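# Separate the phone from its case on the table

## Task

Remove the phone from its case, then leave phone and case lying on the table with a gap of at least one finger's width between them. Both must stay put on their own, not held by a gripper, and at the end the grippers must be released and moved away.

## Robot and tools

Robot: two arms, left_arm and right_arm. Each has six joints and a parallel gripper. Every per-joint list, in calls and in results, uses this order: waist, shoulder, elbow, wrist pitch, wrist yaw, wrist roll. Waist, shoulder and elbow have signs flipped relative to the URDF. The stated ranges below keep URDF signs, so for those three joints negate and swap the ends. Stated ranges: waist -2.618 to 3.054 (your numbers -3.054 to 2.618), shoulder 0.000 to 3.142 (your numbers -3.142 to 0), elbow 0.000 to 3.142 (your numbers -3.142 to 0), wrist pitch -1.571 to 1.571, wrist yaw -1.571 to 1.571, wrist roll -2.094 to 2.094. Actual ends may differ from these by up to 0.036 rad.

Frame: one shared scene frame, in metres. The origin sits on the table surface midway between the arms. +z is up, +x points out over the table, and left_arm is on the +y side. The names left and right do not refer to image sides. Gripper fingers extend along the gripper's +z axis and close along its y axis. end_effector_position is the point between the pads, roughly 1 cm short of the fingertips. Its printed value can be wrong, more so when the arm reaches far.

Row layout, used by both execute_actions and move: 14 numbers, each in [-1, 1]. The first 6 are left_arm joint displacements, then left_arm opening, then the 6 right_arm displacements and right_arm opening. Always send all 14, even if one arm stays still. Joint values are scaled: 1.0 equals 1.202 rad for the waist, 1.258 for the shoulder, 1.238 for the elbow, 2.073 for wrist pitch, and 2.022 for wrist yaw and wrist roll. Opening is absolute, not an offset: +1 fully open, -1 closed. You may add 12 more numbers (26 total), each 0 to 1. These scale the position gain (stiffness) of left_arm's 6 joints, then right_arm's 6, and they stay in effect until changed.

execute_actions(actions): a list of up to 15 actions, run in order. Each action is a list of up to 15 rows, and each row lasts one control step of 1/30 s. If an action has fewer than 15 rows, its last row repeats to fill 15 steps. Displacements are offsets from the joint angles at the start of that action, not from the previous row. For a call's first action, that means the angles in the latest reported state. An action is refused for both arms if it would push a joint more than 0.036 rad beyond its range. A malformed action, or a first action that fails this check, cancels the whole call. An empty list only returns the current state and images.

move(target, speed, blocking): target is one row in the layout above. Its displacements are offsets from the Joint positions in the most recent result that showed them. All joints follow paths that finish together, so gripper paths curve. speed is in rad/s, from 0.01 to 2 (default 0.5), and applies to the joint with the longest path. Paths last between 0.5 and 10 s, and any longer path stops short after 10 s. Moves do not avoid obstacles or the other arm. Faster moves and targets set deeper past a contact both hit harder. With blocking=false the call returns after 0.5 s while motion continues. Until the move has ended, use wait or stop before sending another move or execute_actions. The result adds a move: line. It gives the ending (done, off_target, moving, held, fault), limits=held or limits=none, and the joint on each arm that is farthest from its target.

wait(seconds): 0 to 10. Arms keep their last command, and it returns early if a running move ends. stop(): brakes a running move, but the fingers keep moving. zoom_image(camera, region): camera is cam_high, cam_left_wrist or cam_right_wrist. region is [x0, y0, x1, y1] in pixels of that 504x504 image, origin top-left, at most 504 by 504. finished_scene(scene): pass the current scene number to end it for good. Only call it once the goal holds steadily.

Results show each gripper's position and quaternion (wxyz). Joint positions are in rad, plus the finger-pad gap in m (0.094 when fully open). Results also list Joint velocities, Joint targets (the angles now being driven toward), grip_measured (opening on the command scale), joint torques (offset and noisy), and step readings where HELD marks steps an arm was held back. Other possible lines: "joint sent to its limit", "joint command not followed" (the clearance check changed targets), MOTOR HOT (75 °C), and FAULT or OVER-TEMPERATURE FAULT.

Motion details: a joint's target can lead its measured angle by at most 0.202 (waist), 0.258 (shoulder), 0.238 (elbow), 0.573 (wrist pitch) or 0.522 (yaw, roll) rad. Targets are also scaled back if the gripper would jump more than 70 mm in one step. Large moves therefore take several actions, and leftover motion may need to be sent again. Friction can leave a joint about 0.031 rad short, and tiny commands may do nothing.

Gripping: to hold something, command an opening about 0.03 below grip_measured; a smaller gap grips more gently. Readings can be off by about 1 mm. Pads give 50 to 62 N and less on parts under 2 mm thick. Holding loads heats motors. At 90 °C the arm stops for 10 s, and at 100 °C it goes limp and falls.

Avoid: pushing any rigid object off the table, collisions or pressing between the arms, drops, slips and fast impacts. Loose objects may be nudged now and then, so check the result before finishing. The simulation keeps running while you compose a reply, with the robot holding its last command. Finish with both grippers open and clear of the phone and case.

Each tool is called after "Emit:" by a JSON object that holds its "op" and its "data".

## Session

Emit:
{"op": "execute_actions", "data": {"actions": []}}

Scene clock: 0.00 s.
left_arm: end_effector_position=(+0.1638, +0.0721, +0.1468) grip_measured=+1.000 end_effector_quat_wxyz=(+0.537, +0.637, +0.546, +0.091) | right_arm: end_effector_position=(+0.4678, -0.4213, +0.1725) grip_measured=+1.000 end_effector_quat_wxyz=(+0.153, +0.778, +0.534, +0.294)
Joint names: [waist, shoulder, elbow, wrist pitch, wrist yaw, wrist roll]
Joint positions: left_arm=[ 1.107 -0.571 -0.311 -0.224 -0.503  0.782  0.094] | right_arm=[ 0.232 -1.806 -1.549 -0.675 -0.237  1.756  0.094]
Joint velocities: left_arm=[-0.012  0.002  0.007 -0.066  0.007 -0.007  0.   ] | right_arm=[ 0.002  0.002  0.002  0.022  0.022 -0.037  0.   ]
Joint torques (N m, as the arm reports them, + toward a larger Joint positions number): no reading
Joint targets: left_arm=[1.107 -0.571 -0.311 -0.224 -0.503 0.782] | right_arm=[0.232 -1.806 -1.549 -0.675 -0.237 1.756]
Joint stiffness scale: left_arm=[1. 1. 1. 1. 1. 1.] | right_arm=[1. 1. 1. 1. 1. 1.]

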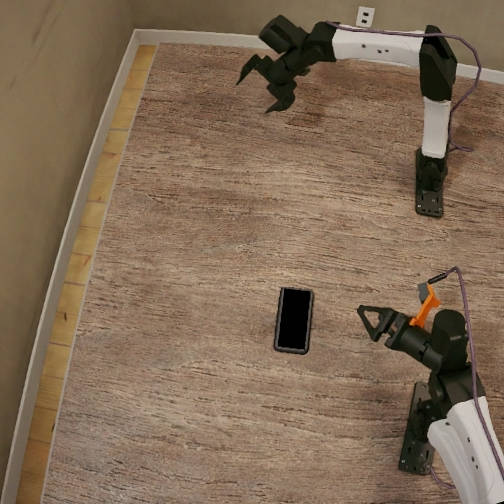

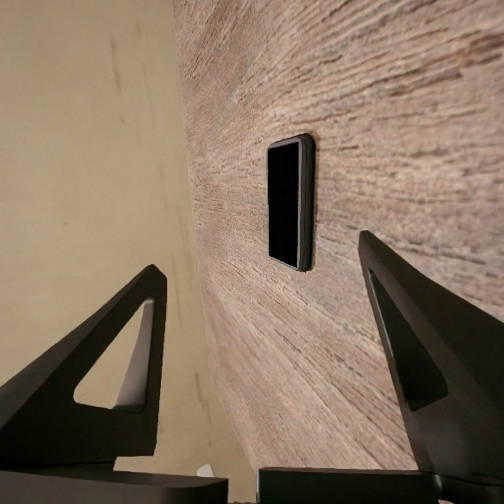

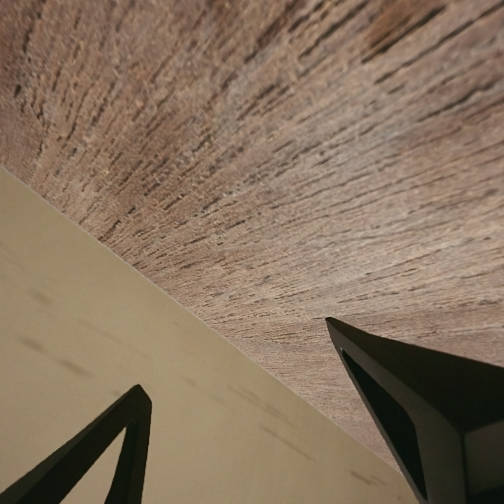

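Emit:
{"op": "move", "data": {"target": [-0.562,-0.9,-1.0,-0.445,0.254,0.07,1,0,0,0,0,0,0,1], "speed": 1.0}}

Emit:
{"op": "move", "data": {"target": [0,-0.24,-0.02,0,0,0,1,0,0,0,0,0,0,1], "speed": 0.5}}

Scene clock: 18.17 s.
left_arm: end_effector_position=(+0.3154, +0.0800, +0.1565) grip_measured=+1.000 end_effector_quat_wxyz=(+0.131, +0.674, +0.727, +0.023) | right_arm: end_effector_position=(+0.4678, -0.4213, +0.1725) grip_measured=+1.000 end_effector_quat_wxyz=(+0.153, +0.778, +0.534, +0.294)
Joint names: [waist, shoulder, elbow, wrist pitch, wrist yaw, wrist roll]
Joint positions: left_arm=[ 0.437 -1.694 -1.526 -1.136 -0.002  0.914  0.094] | right_arm=[ 0.232 -1.806 -1.549 -0.675 -0.237  1.756  0.094]
Joint velocities: left_arm=[-0.002  0.007  0.002 -0.037 -0.037  0.037  0.   ] | right_arm=[-0.002 -0.002  0.027 -0.051 -0.007  0.081  0.   ]
Joint torques (N m, as the arm reports them, + toward a larger Joint positions number): left_arm=[-0.5   7.77 -8.66  0.7   0.15  0.12] | right_arm=[-0.18 12.17 -8.36  1.71 -0.05 -0.08]
Joint targets: left_arm=[0.431 -1.703 -1.549 -1.146 0.011 0.923] | right_arm=[0.232 -1.806 -1.549 -0.675 -0.237 1.756]
Joint stiffness scale: left_arm=[1. 1. 1. 1. 1. 1.] | right_arm=[1. 1. 1. 1. 1. 1.]
move: off_target (left_arm); limits=none; left_arm: farthest joint: the elbow, 0.023 radians from its target (1.238 radians at the start); right_arm: farthest joint: the waist, 0.000 radians from its target (0.000 radians at the start)

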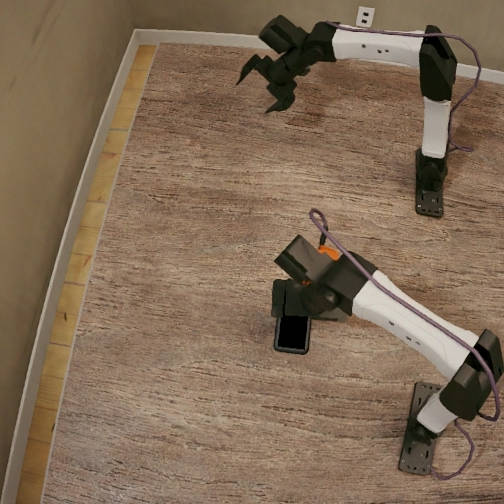

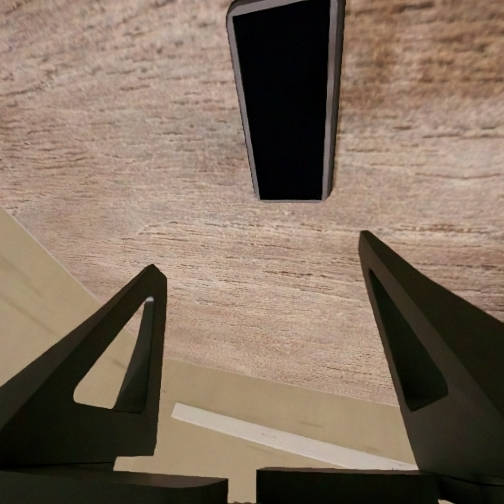

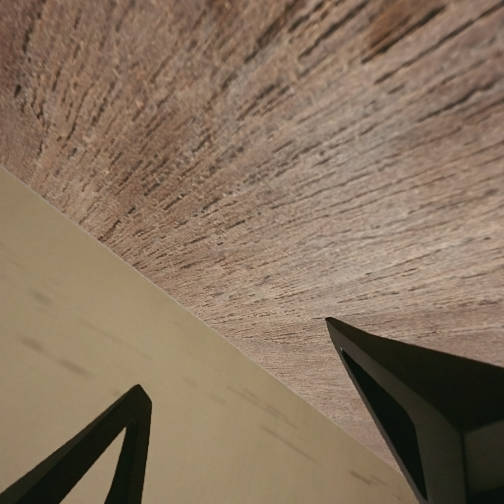

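Scene clock: 19.20 s.
left_arm: end_effector_position=(+0.3130, +0.0815, +0.0519) grip_measured=+1.000 end_effector_quat_wxyz=(-0.016, +0.680, +0.733, -0.001) | right_arm: end_effector_position=(+0.4678, -0.4213, +0.1725) grip_measured=+1.000 end_effector_quat_wxyz=(+0.153, +0.778, +0.534, +0.294)
Joint names: [waist, shoulder, elbow, wrist pitch, wrist yaw, wrist roll]
Joint positions: left_arm=[ 0.437 -1.993 -1.526 -1.136 -0.002  0.914  0.094] | right_arm=[ 0.232 -1.806 -1.549 -0.675 -0.237  1.756  0.094]
Joint velocities: left_arm=[-0.012 -0.012 -0.012 -0.066 -0.066 -0.022  0.   ] | right_arm=[-0.012  0.022  0.012  0.022  0.007 -0.007  0.   ]
Joint torques (N m, as the arm reports them, + toward a larger Joint positions number): left_arm=[ 0.04 10.62 -8.19  0.19  0.03  0.08] | right_arm=[-0.08 12.35 -8.37  1.65 -0.02 -0.06]
Joint targets: left_arm=[0.437 -1.996 -1.550 -1.136 -0.002 0.914] | right_arm=[0.232 -1.806 -1.549 -0.675 -0.237 1.756]
Joint stiffness scale: left_arm=[1. 1. 1. 1. 1. 1.] | right_arm=[1. 1. 1. 1. 1. 1.]
move: off_target (left_arm); limits=none; left_arm: farthest joint: the elbow, 0.025 radians from its target (0.025 radians at the start); right_arm: farthest joint: the waist, 0.000 radians from its target (0.000 radians at the start)

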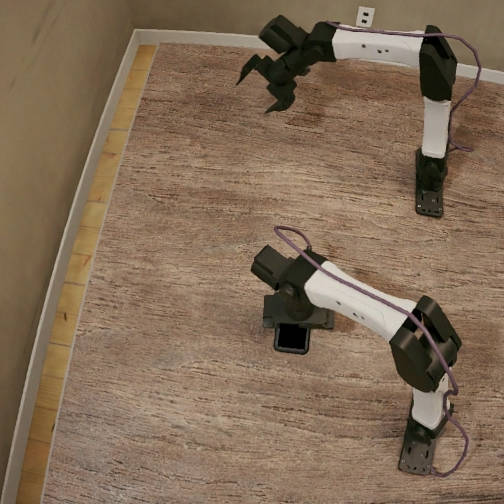

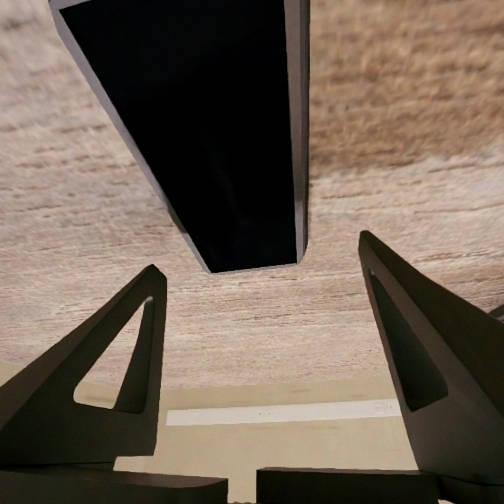

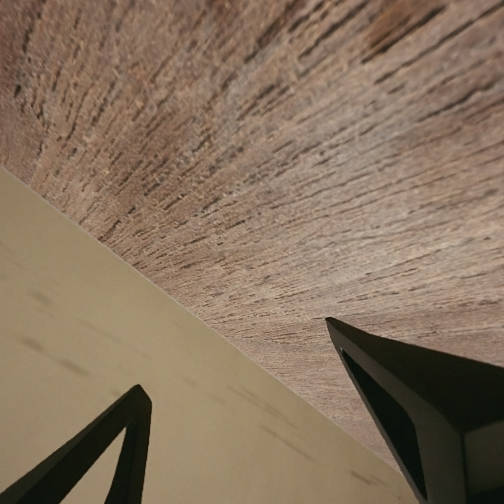

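Emit:
{"op": "move", "data": {"target": [0,-0.05,0,0.046,0,0,1,0,0,0,0,0,0,1], "speed": 0.15}}

Scene clock: 23.93 s.
left_arm: end_effector_position=(+0.3262, +0.0728, +0.0342) grip_measured=+1.000 end_effector_quat_wxyz=(-0.002, +0.680, +0.733, +0.001) | right_arm: end_effector_position=(+0.4678, -0.4213, +0.1725) grip_measured=+1.000 end_effector_quat_wxyz=(+0.153, +0.778, +0.534, +0.294)
Joint names: [waist, shoulder, elbow, wrist pitch, wrist yaw, wrist roll]
Joint positions: left_arm=[ 0.437 -2.042 -1.526 -1.057 -0.002  0.914  0.094] | right_arm=[ 0.232 -1.806 -1.549 -0.675 -0.237  1.756  0.094]
Joint velocities: left_arm=[ 0.022  0.012 -0.027  0.051 -0.037 -0.095  0.   ] | right_arm=[ 0.012  0.002 -0.002 -0.007  0.022 -0.022  0.   ]
Joint torques (N m, as the arm reports them, + toward a larger Joint positions number): left_arm=[ 0.01 10.22 -6.1   0.42  0.03  0.07] | right_arm=[-0.16 12.14 -8.34  1.73 -0.01 -0.08]
Joint targets: left_arm=[0.437 -2.055 -1.526 -1.040 -0.002 0.914] | right_arm=[0.232 -1.806 -1.549 -0.675 -0.237 1.756]
Joint stiffness scale: left_arm=[1. 1. 1. 1. 1. 1.] | right_arm=[1. 1. 1. 1. 1. 1.]
move: done; limits=none; left_arm: farthest joint: the wrist pitch, 0.017 radians from its target (0.095 radians at the start); right_arm: farthest joint: the waist, 0.000 radians from its target (0.000 radians at the start)

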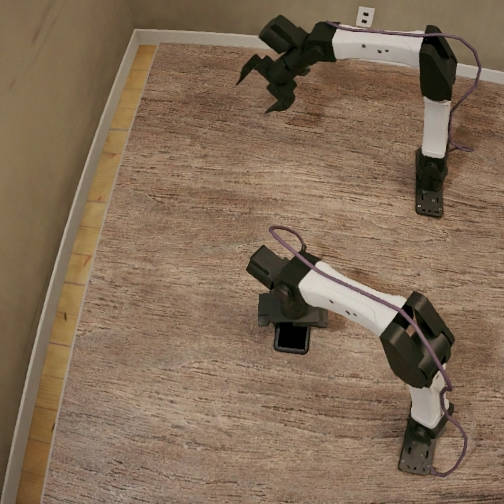

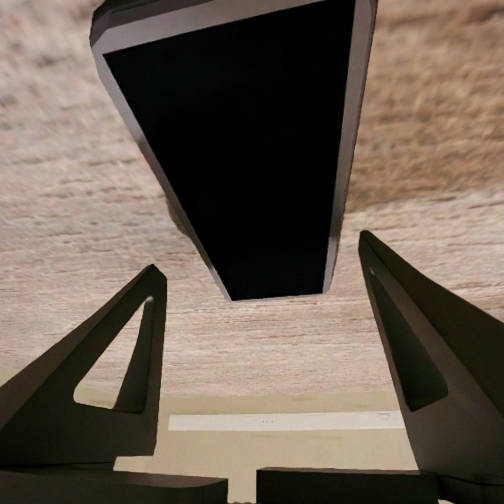

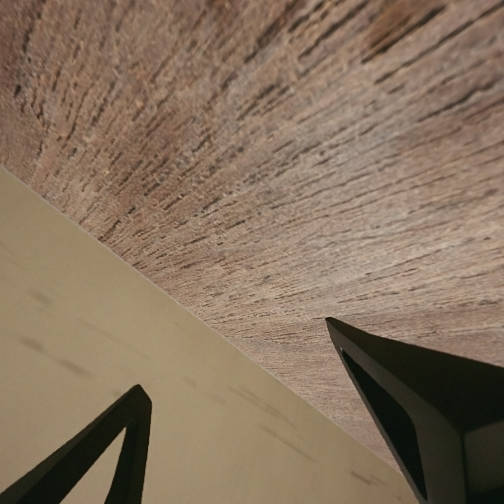

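Emit:
{"op": "move", "data": {"target": [0,0,0.04,0.016,0,0,1,0,0,0,0,0,0,1], "speed": 0.08}}

Emit:
{"op": "move", "data": {"target": [0,0,0,0,0,0,0.4,0,0,0,0,0,0,1]}}

Scene clock: 30.67 s.
left_arm: end_effector_position=(+0.3206, +0.0765, +0.0262) grip_measured=+1.000 end_effector_quat_wxyz=(-0.010, +0.680, +0.733, -0.000) | right_arm: end_effector_position=(+0.4678, -0.4213, +0.1725) grip_measured=+1.000 end_effector_quat_wxyz=(+0.153, +0.778, +0.534, +0.294)
Joint names: [waist, shoulder, elbow, wrist pitch, wrist yaw, wrist roll]
Joint positions: left_arm=[ 0.437 -2.042 -1.492 -1.041 -0.002  0.914  0.094] | right_arm=[ 0.232 -1.806 -1.549 -0.675 -0.237  1.756  0.094]
Joint velocities: left_arm=[ 0.007 -0.002 -0.007 -0.051  0.007 -0.007  0.   ] | right_arm=[ 0.002 -0.002  0.022  0.007 -0.037 -0.051  0.   ]
Joint torques (N m, as the arm reports them, + toward a larger Joint positions number): left_arm=[ 0.06 11.3  -4.73  0.36  0.03  0.08] | right_arm=[-0.13 11.95 -8.21  1.73 -0.02 -0.05]
Joint targets: left_arm=[0.437 -2.042 -1.476 -1.024 -0.002 0.914] | right_arm=[0.232 -1.806 -1.549 -0.675 -0.237 1.756]
Joint stiffness scale: left_arm=[1. 1. 1. 1. 1. 1.] | right_arm=[1. 1. 1. 1. 1. 1.]
move: done; limits=none; left_arm: farthest joint: the wrist pitch, 0.018 radians from its target (0.033 radians at the start); right_arm: farthest joint: the waist, 0.000 radians from its target (0.000 radians at the start)

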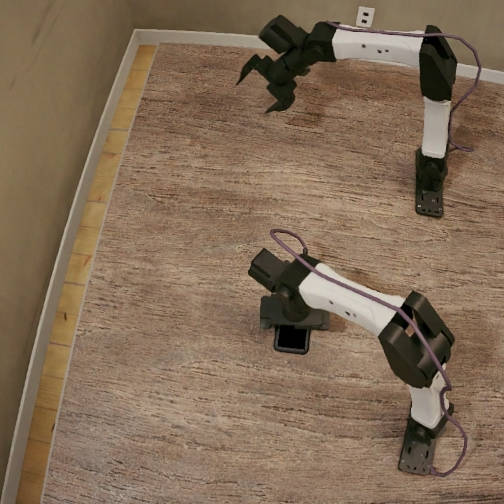

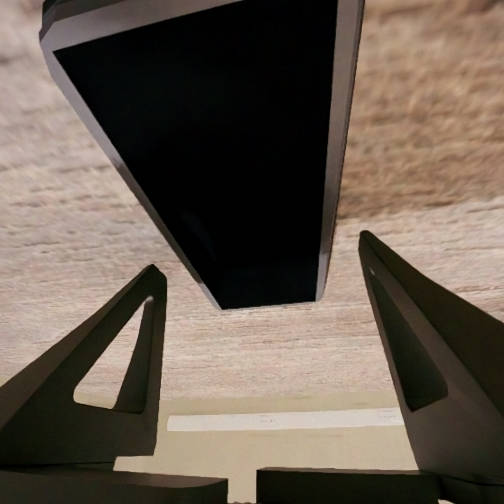

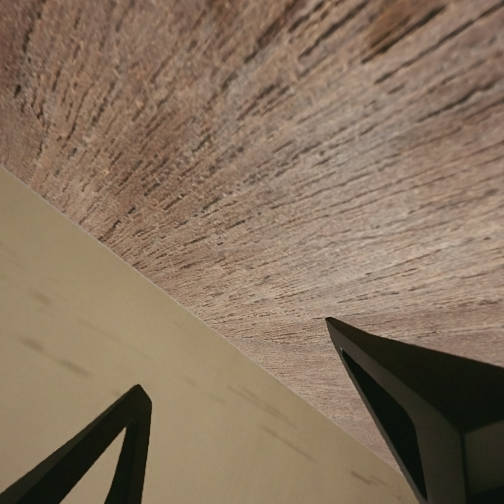

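Scene clock: 31.17 s.
left_arm: end_effector_position=(+0.3207, +0.0765, +0.0262) grip_measured=+0.402 end_effector_quat_wxyz=(-0.010, +0.680, +0.733, -0.000) | right_arm: end_effector_position=(+0.4678, -0.4213, +0.1725) grip_measured=+1.000 end_effector_quat_wxyz=(+0.153, +0.778, +0.534, +0.294)
Joint names: [waist, shoulder, elbow, wrist pitch, wrist yaw, wrist roll]
Joint positions: left_arm=[ 0.437 -2.042 -1.492 -1.041 -0.003  0.914  0.066] | right_arm=[ 0.232 -1.806 -1.549 -0.675 -0.237  1.756  0.094]
Joint velocities: left_arm=[-0.022  0.012  0.002 -0.007 -0.007 -0.007 -0.   ] | right_arm=[ 0.002  0.017  0.012 -0.007  0.066  0.022  0.   ]
Joint torques (N m, as the arm reports them, + toward a larger Joint positions number): left_arm=[ 0.04 11.33 -6.07  0.2   0.03  0.08] | right_arm=[ 0.01 12.05 -8.45  1.73 -0.05 -0.06]
Joint targets: left_arm=[0.437 -2.042 -1.492 -1.041 -0.003 0.914] | right_arm=[0.232 -1.806 -1.549 -0.675 -0.237 1.756]
Joint stiffness scale: left_arm=[1. 1. 1. 1. 1. 1.] | right_arm=[1. 1. 1. 1. 1. 1.]
move: done; limits=none; left_arm: farthest joint: the wrist yaw, 0.001 radians from its target (0.000 radians at the start); right_arm: farthest joint: the waist, 0.000 radians from its target (0.000 radians at the start)

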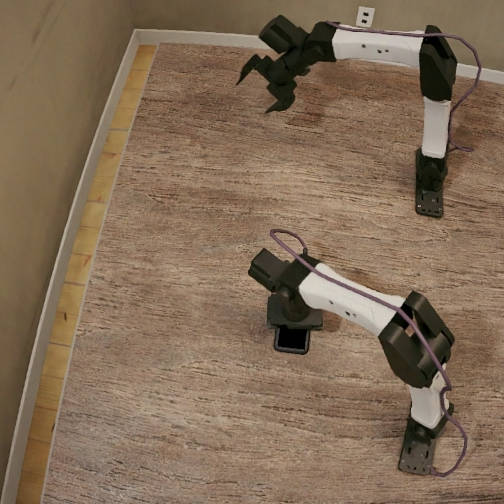

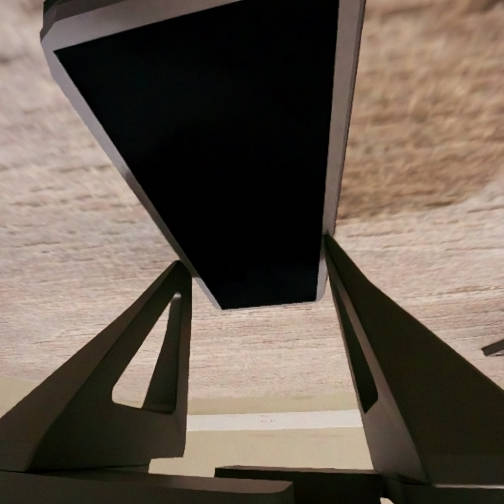

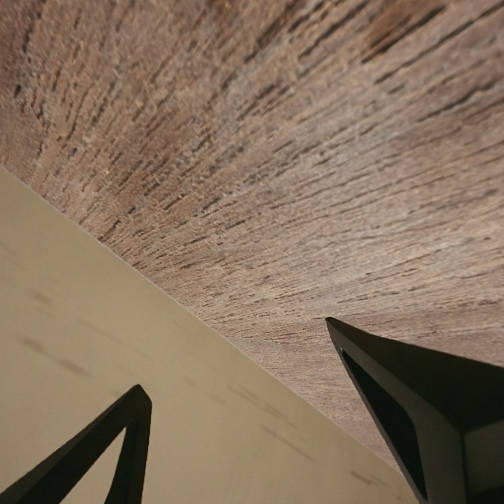

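Emit:
{"op": "move", "data": {"target": [0,0,0,0,0,0,0.8,0,0,0,0,0,0,1]}}

Emit:
{"op": "move", "data": {"target": [0,0,0.028,0.022,0,0,0.8,0,0,0,0,0,0,1], "speed": 0.08}}

Emit:
{"op": "move", "data": {"target": [0,0,0,0,0,0,0.4,0,0,0,0,0,0,1]}}

Scene clock: 35.57 s.
left_arm: end_effector_position=(+0.3207, +0.0765, +0.0262) grip_measured=+0.798 end_effector_quat_wxyz=(-0.010, +0.680, +0.733, -0.000) | right_arm: end_effector_position=(+0.4678, -0.4213, +0.1725) grip_measured=+1.000 end_effector_quat_wxyz=(+0.153, +0.778, +0.534, +0.294)
Joint names: [waist, shoulder, elbow, wrist pitch, wrist yaw, wrist roll]
Joint positions: left_arm=[ 0.437 -2.042 -1.492 -1.041 -0.003  0.914  0.084] | right_arm=[ 0.232 -1.806 -1.549 -0.675 -0.237  1.756  0.094]
Joint velocities: left_arm=[-0.002  0.007  0.012 -0.022 -0.022  0.022 -0.   ] | right_arm=[-0.002 -0.002  0.017 -0.037  0.022 -0.022  0.   ]
Joint torques (N m, as the arm reports them, + toward a larger Joint positions number): left_arm=[ 0.01 11.29 -6.02  0.2   0.02  0.08] | right_arm=[-0.04 12.32 -8.37  1.77  0.03 -0.06]
Joint targets: left_arm=[0.437 -2.042 -1.492 -1.041 -0.003 0.914] | right_arm=[0.232 -1.806 -1.549 -0.675 -0.237 1.756]
Joint stiffness scale: left_arm=[1. 1. 1. 1. 1. 1.] | right_arm=[1. 1. 1. 1. 1. 1.]
move: done; limits=none; left_arm: farthest joint: the waist, 0.000 radians from its target (0.000 radians at the start); right_arm: farthest joint: the waist, 0.000 radians from its target (0.000 radians at the start)

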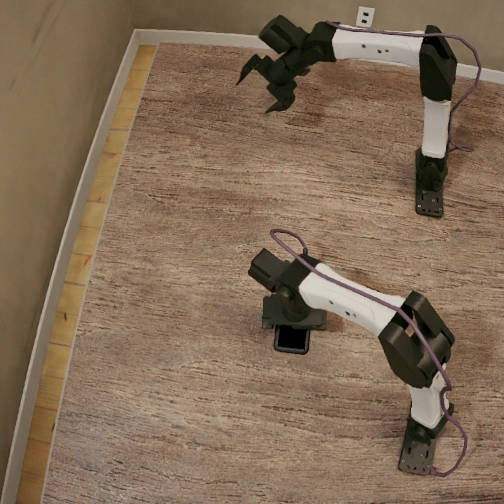

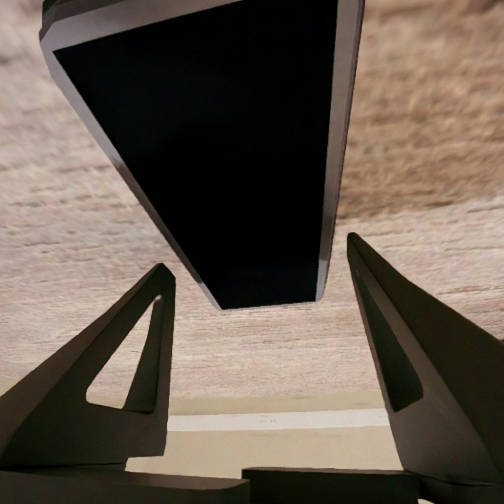

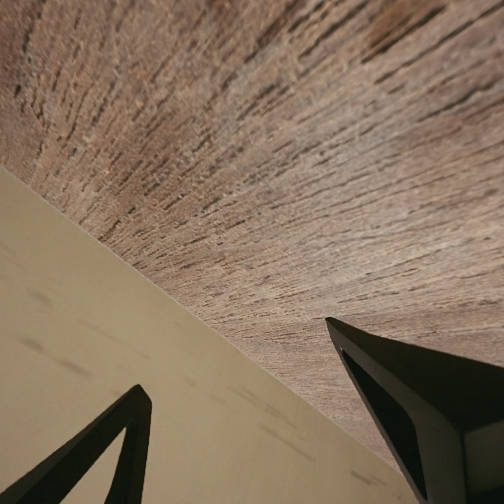

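Scene clock: 36.63 s.
left_arm: end_effector_position=(+0.3216, +0.0759, +0.0218) grip_measured=+0.798 end_effector_quat_wxyz=(-0.005, +0.680, +0.733, +0.001) | right_arm: end_effector_position=(+0.4678, -0.4213, +0.1725) grip_measured=+1.000 end_effector_quat_wxyz=(+0.153, +0.778, +0.534, +0.294)
Joint names: [waist, shoulder, elbow, wrist pitch, wrist yaw, wrist roll]
Joint positions: left_arm=[ 0.437 -2.042 -1.474 -1.013 -0.003  0.914  0.084] | right_arm=[ 0.232 -1.806 -1.549 -0.675 -0.237  1.756  0.094]
Joint velocities: left_arm=[ 0.002  0.007  0.002  0.007 -0.022 -0.037 -0.   ] | right_arm=[-0.002 -0.002 -0.012 -0.007  0.007 -0.037  0.   ]
Joint torques (N m, as the arm reports them, + toward a larger Joint positions number): left_arm=[-0.01 11.29 -4.73  0.38  0.03  0.08] | right_arm=[-0.16 12.03 -8.48  1.7   0.02 -0.05]
Joint targets: left_arm=[0.437 -2.042 -1.458 -0.996 -0.003 0.914] | right_arm=[0.232 -1.806 -1.549 -0.675 -0.237 1.756]
Joint stiffness scale: left_arm=[1. 1. 1. 1. 1. 1.] | right_arm=[1. 1. 1. 1. 1. 1.]
move: done; limits=none; left_arm: farthest joint: the elbow, 0.017 radians from its target (0.035 radians at the start); right_arm: farthest joint: the waist, 0.000 radians from its target (0.000 radians at the start)

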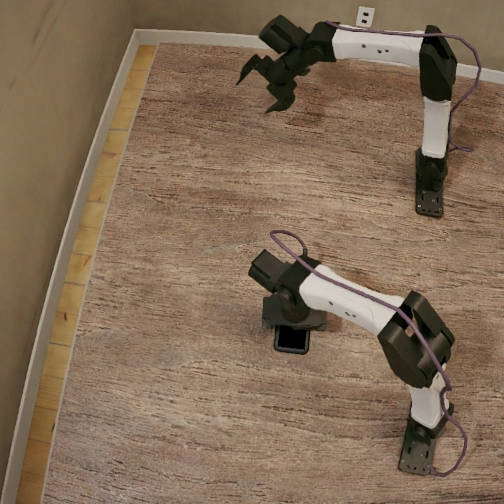

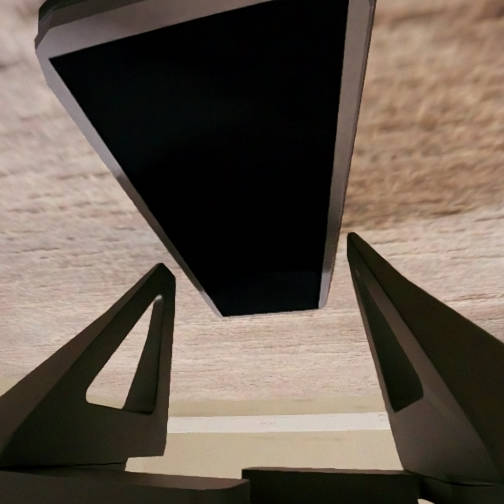

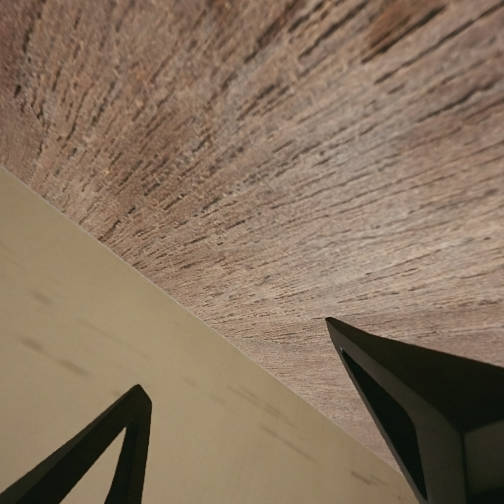

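Scene clock: 37.13 s.
left_arm: end_effector_position=(+0.3212, +0.0760, +0.0218) grip_measured=+0.433 end_effector_quat_wxyz=(-0.006, +0.680, +0.733, +0.000) | right_arm: end_effector_position=(+0.4678, -0.4213, +0.1725) grip_measured=+1.000 end_effector_quat_wxyz=(+0.153, +0.778, +0.534, +0.294)
Joint names: [waist, shoulder, elbow, wrist pitch, wrist yaw, wrist roll]
Joint positions: left_arm=[ 0.437 -2.042 -1.474 -1.014 -0.002  0.914  0.067] | right_arm=[ 0.232 -1.806 -1.549 -0.675 -0.237  1.756  0.094]
Joint velocities: left_arm=[ 0.002  0.022 -0.002  0.007  0.022 -0.007 -0.001] | right_arm=[ 0.012  0.002  0.017  0.007 -0.022 -0.022  0.   ]
Joint torques (N m, as the arm reports them, + toward a larger Joint positions number): left_arm=[ 0.04 11.24 -6.05  0.24  0.03  0.07] | right_arm=[ 0.   12.03 -8.3   1.66 -0.09 -0.04]
Joint targets: left_arm=[0.437 -2.042 -1.474 -1.013 -0.003 0.914] | right_arm=[0.232 -1.806 -1.549 -0.675 -0.237 1.756]
Joint stiffness scale: left_arm=[1. 1. 1. 1. 1. 1.] | right_arm=[1. 1. 1. 1. 1. 1.]
move: done; limits=none; left_arm: farthest joint: the wrist pitch, 0.001 radians from its target (0.000 radians at the start); right_arm: farthest joint: the waist, 0.000 radians from its target (0.000 radians at the start)

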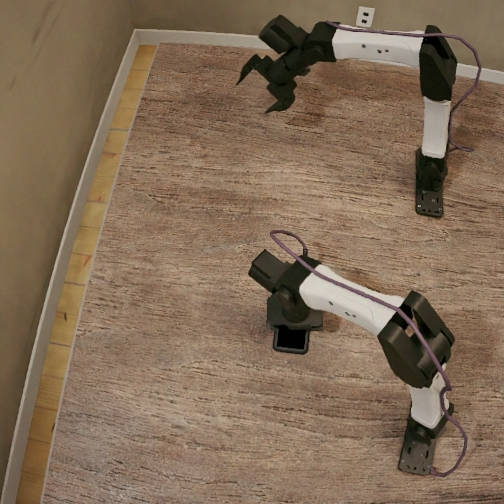

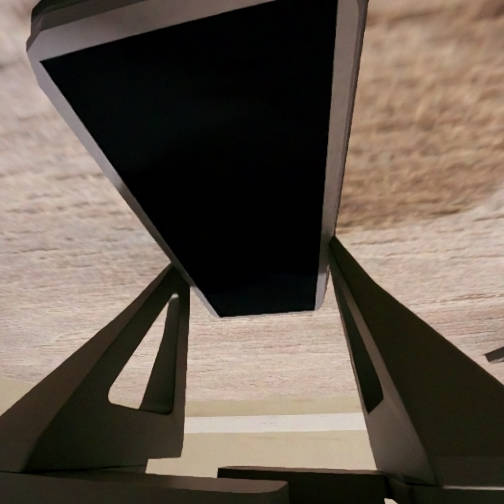

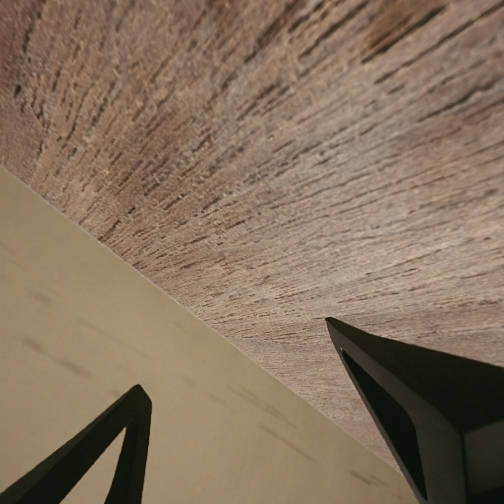

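Emit:
{"op": "move", "data": {"target": [0,0.06,0,0,0,0,0.4,0,0,0,0,0,0,1], "speed": 0.1}}

Emit:
{"op": "move", "data": {"target": [-0.55,0,0,0,0,0,0.4,0,0,0,0,0,0,1], "speed": 0.5}}

Scene clock: 42.03 s.
left_arm: end_effector_position=(+0.3242, +0.0741, +0.0375) grip_measured=+0.433 end_effector_quat_wxyz=(+0.016, +0.680, +0.733, +0.004) | right_arm: end_effector_position=(+0.4678, -0.4213, +0.1725) grip_measured=+1.000 end_effector_quat_wxyz=(+0.153, +0.778, +0.534, +0.294)
Joint names: [waist, shoulder, elbow, wrist pitch, wrist yaw, wrist roll]
Joint positions: left_arm=[ 0.437 -1.998 -1.474 -1.015 -0.002  0.914  0.067] | right_arm=[ 0.232 -1.806 -1.549 -0.675 -0.237  1.756  0.094]
Joint velocities: left_arm=[-0.017  0.002  0.002 -0.11   0.066  0.022 -0.001] | right_arm=[-0.007 -0.007  0.017  0.022  0.037  0.022  0.   ]
Joint torques (N m, as the arm reports them, + toward a larger Joint positions number): left_arm=[ 0.05 13.74 -6.19  0.31  0.03  0.08] | right_arm=[ 0.15 11.98 -8.46  1.69  0.01 -0.01]
Joint targets: left_arm=[0.437 -1.966 -1.474 -1.015 -0.002 0.914] | right_arm=[0.232 -1.806 -1.549 -0.675 -0.237 1.756]
Joint stiffness scale: left_arm=[1. 1. 1. 1. 1. 1.] | right_arm=[1. 1. 1. 1. 1. 1.]
move: off_target (left_arm); limits=none; left_arm: farthest joint: the shoulder, 0.031 radians from its target (0.075 radians at the start); right_arm: farthest joint: the waist, 0.000 radians from its target (0.000 radians at the start)

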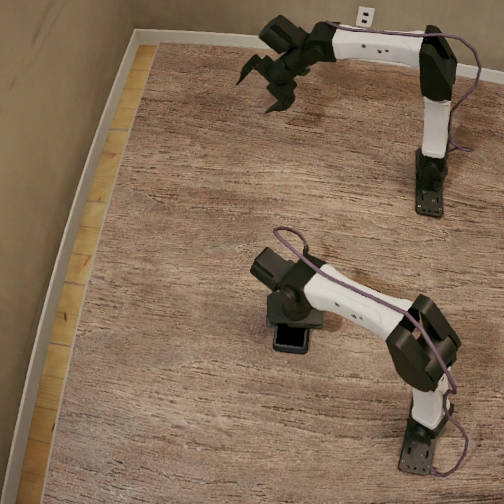

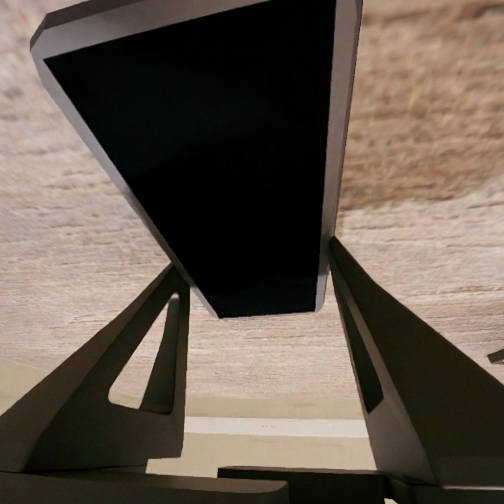

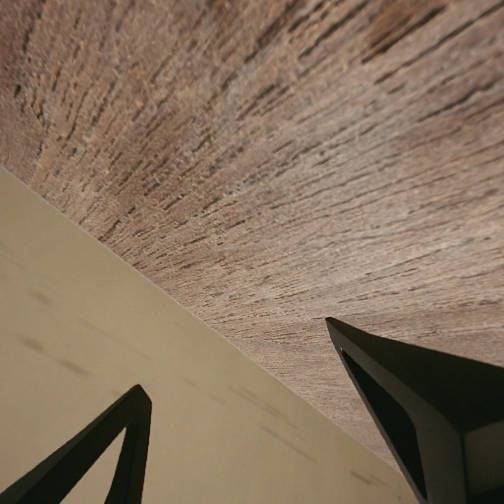

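Scene clock: 43.77 s.
left_arm: end_effector_position=(+0.3852, +0.3141, +0.0375) grip_measured=+0.433 end_effector_quat_wxyz=(+0.013, +0.404, +0.914, +0.010) | right_arm: end_effector_position=(+0.4678, -0.4213, +0.1725) grip_measured=+1.000 end_effector_quat_wxyz=(+0.153, +0.778, +0.534, +0.294)
Joint names: [waist, shoulder, elbow, wrist pitch, wrist yaw, wrist roll]
Joint positions: left_arm=[-0.226 -1.998 -1.474 -1.015 -0.006  0.914  0.067] | right_arm=[ 0.232 -1.806 -1.549 -0.675 -0.237  1.756  0.094]
Joint velocities: left_arm=[ 0.007  0.012 -0.017 -0.037  0.007 -0.051 -0.001] | right_arm=[ 0.002 -0.017  0.002  0.022  0.007  0.007  0.   ]
Joint torques (N m, as the arm reports them, + toward a larger Joint positions number): left_arm=[ 0.21 11.03 -6.18  0.31  0.06  0.08] | right_arm=[-0.2  12.06 -8.32  1.72  0.   -0.02]
Joint targets: left_arm=[-0.224 -1.998 -1.474 -1.015 -0.002 0.914] | right_arm=[0.232 -1.806 -1.549 -0.675 -0.237 1.756]
Joint stiffness scale: left_arm=[1. 1. 1. 1. 1. 1.] | right_arm=[1. 1. 1. 1. 1. 1.]
move: done; limits=none; left_arm: farthest joint: the wrist yaw, 0.004 radians from its target (0.000 radians at the start); right_arm: farthest joint: the waist, 0.000 radians from its target (0.000 radians at the start)

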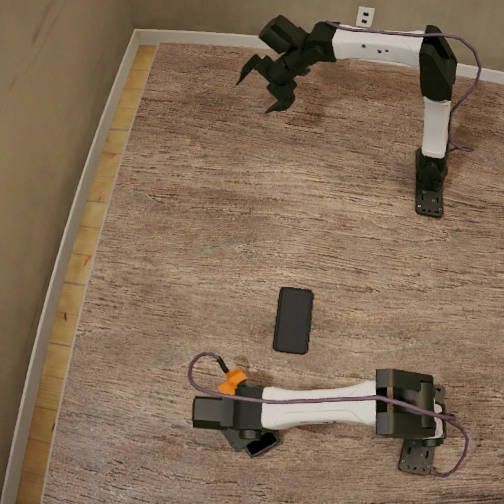

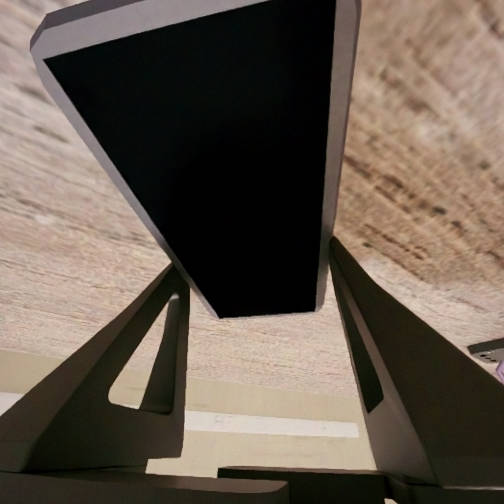

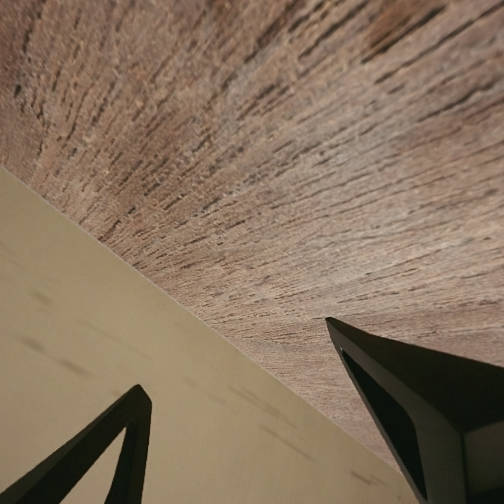

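Lower to z≈0.013.

Emit:
{"op": "move", "data": {"target": [0,-0.061,0,0.02,0,0,0.4,0,0,0,0,0,0,1], "speed": 0.08}}

Emit:
{"op": "move", "data": {"target": [0,0,0,0,0,0,1,0,0,0,0,0,0,1]}}

Emit:
{"op": "move", "data": {"target": [0,0.25,0,0,0,0,1,0,0,0,0,0,0,1]}}

Scene clock: 50.20 s.
left_arm: end_effector_position=(+0.3851, +0.3141, +0.0130) grip_measured=+0.433 end_effector_quat_wxyz=(-0.006, +0.405, +0.914, -0.000) | right_arm: end_effector_position=(+0.4678, -0.4213, +0.1725) grip_measured=+1.000 end_effector_quat_wxyz=(+0.153, +0.778, +0.534, +0.294)
Joint names: [waist, shoulder, elbow, wrist pitch, wrist yaw, wrist roll]
Joint positions: left_arm=[-0.226 -2.066 -1.474 -0.99  -0.006  0.914  0.067] | right_arm=[ 0.232 -1.806 -1.549 -0.675 -0.237  1.756  0.094]
Joint velocities: left_arm=[ 0.002  0.007  0.002 -0.022 -0.007 -0.051 -0.   ] | right_arm=[-0.012  0.012 -0.007  0.051  0.066  0.022  0.   ]
Joint torques (N m, as the arm reports them, + toward a larger Joint positions number): left_arm=[-0.01 10.78 -6.01  0.38  0.03  0.08] | right_arm=[-0.13 11.79 -8.36  1.75 -0.03  0.  ]
Joint targets: left_arm=[-0.226 -2.074 -1.474 -0.973 -0.006 0.914] | right_arm=[0.232 -1.806 -1.549 -0.675 -0.237 1.756]
Joint stiffness scale: left_arm=[1. 1. 1. 1. 1. 1.] | right_arm=[1. 1. 1. 1. 1. 1.]
move: done; limits=none; left_arm: farthest joint: the wrist pitch, 0.017 radians from its target (0.041 radians at the start); right_arm: farthest joint: the waist, 0.000 radians from its target (0.000 radians at the start)

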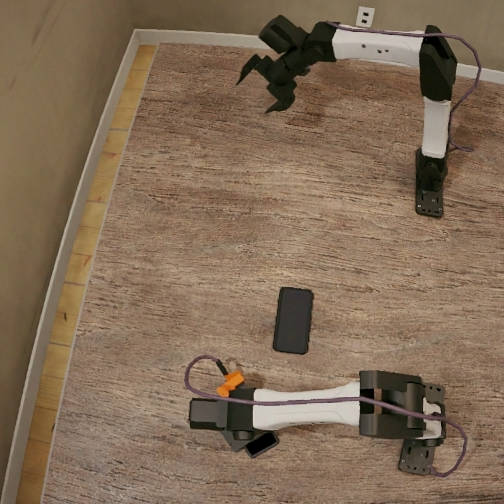

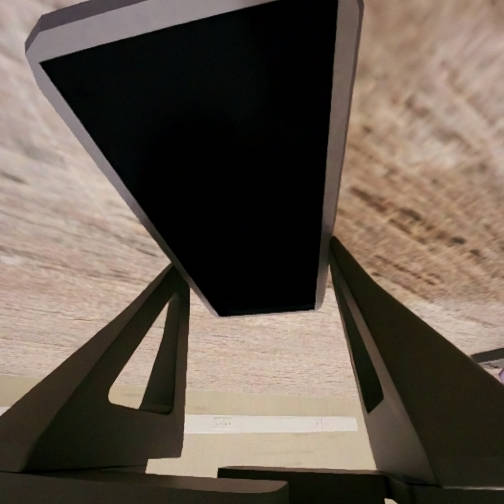

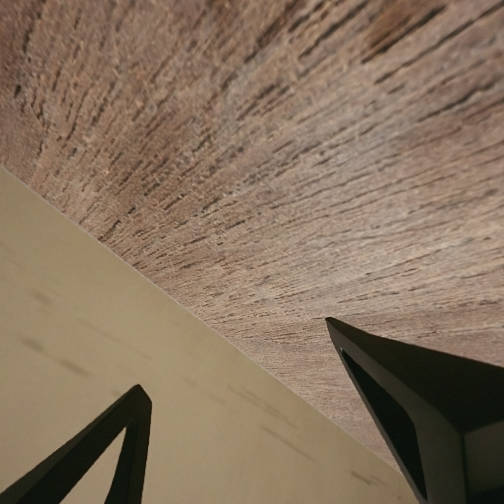

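Scene clock: 50.70 s.
left_arm: end_effector_position=(+0.3851, +0.3141, +0.0130) grip_measured=+1.000 end_effector_quat_wxyz=(-0.006, +0.405, +0.914, -0.000) | right_arm: end_effector_position=(+0.4678, -0.4213, +0.1725) grip_measured=+1.000 end_effector_quat_wxyz=(+0.153, +0.778, +0.534, +0.294)
Joint names: [waist, shoulder, elbow, wrist pitch, wrist yaw, wrist roll]
Joint positions: left_arm=[-0.226 -2.066 -1.474 -0.99  -0.006  0.914  0.094] | right_arm=[ 0.232 -1.806 -1.549 -0.675 -0.237  1.756  0.094]
Joint velocities: left_arm=[ 0.002  0.012 -0.032 -0.022 -0.037  0.037  0.   ] | right_arm=[-0.007 -0.002  0.022  0.007 -0.051 -0.037  0.   ]
Joint torques (N m, as the arm reports them, + toward a larger Joint positions number): left_arm=[ 0.   11.48 -5.99  0.22  0.02  0.08] | right_arm=[-0.06 12.22 -8.31  1.71 -0.01 -0.03]
Joint targets: left_arm=[-0.226 -2.066 -1.474 -0.990 -0.006 0.914] | right_arm=[0.232 -1.806 -1.549 -0.675 -0.237 1.756]
Joint stiffness scale: left_arm=[1. 1. 1. 1. 1. 1.] | right_arm=[1. 1. 1. 1. 1. 1.]
move: done; limits=none; left_arm: farthest joint: the waist, 0.000 radians from its target (0.000 radians at the start); right_arm: farthest joint: the waist, 0.000 radians from its target (0.000 radians at the start)

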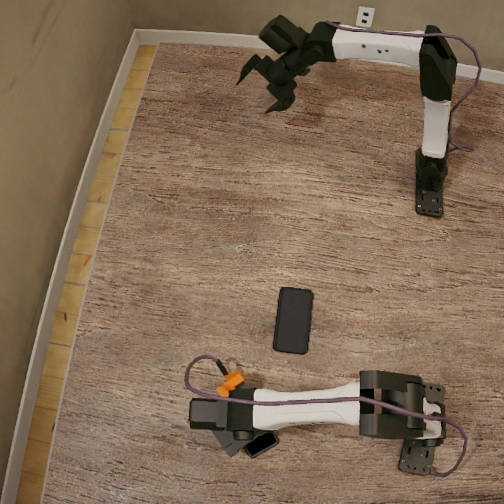

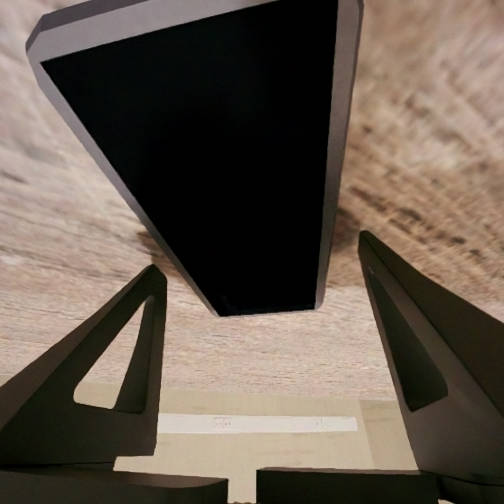

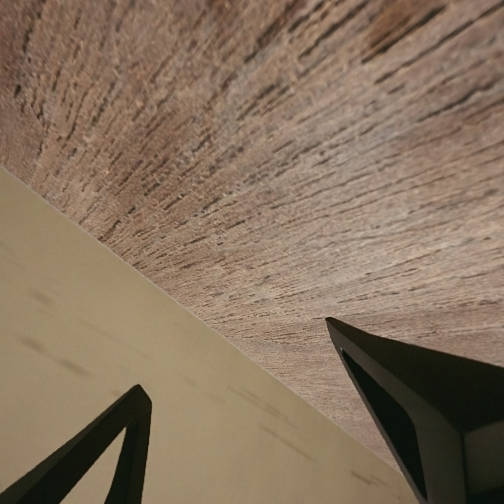

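Scene clock: 51.73 s.
left_arm: end_effector_position=(+0.3987, +0.3152, +0.1242) grip_measured=+1.000 end_effector_quat_wxyz=(+0.126, +0.400, +0.905, +0.071) | right_arm: end_effector_position=(+0.4678, -0.4213, +0.1725) grip_measured=+1.000 end_effector_quat_wxyz=(+0.153, +0.778, +0.534, +0.294)
Joint names: [waist, shoulder, elbow, wrist pitch, wrist yaw, wrist roll]
Joint positions: left_arm=[-0.226 -1.765 -1.474 -0.99  -0.006  0.914  0.094] | right_arm=[ 0.232 -1.806 -1.549 -0.675 -0.237  1.756  0.094]
Joint velocities: left_arm=[ 0.002 -0.017  0.007 -0.022 -0.007 -0.007  0.   ] | right_arm=[-0.012  0.017  0.007 -0.022  0.007 -0.007  0.   ]
Joint torques (N m, as the arm reports them, + toward a larger Joint positions number): left_arm=[-0.01 10.54 -6.79  0.85  0.03  0.06] | right_arm=[-0.25 11.87 -8.33  1.68 -0.01 -0.11]
Joint targets: left_arm=[-0.226 -1.752 -1.474 -0.990 -0.006 0.914] | right_arm=[0.232 -1.806 -1.549 -0.675 -0.237 1.756]
Joint stiffness scale: left_arm=[1. 1. 1. 1. 1. 1.] | right_arm=[1. 1. 1. 1. 1. 1.]
move: done; limits=none; left_arm: farthest joint: the shoulder, 0.013 radians from its target (0.315 radians at the start); right_arm: farthest joint: the waist, 0.000 radians from its target (0.000 radians at the start)

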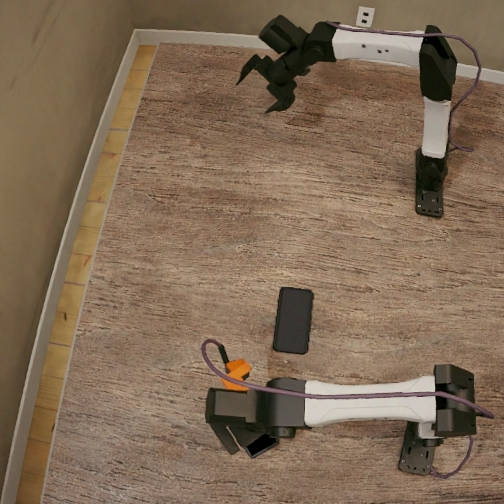

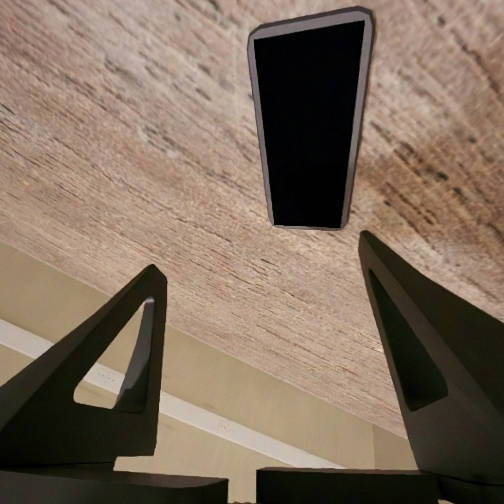

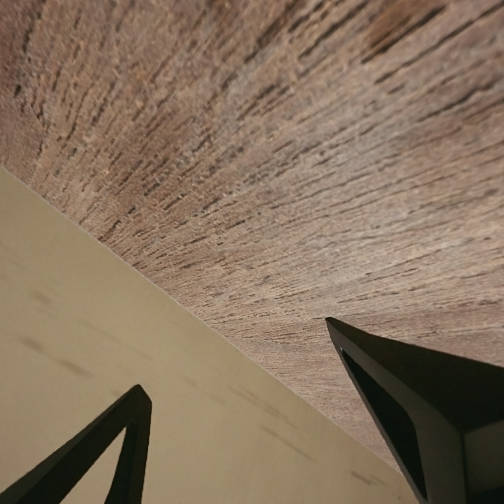

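Emit:
{"op": "finished_scene", "data": {"scene": 2}}

The scene is finished: the task was done.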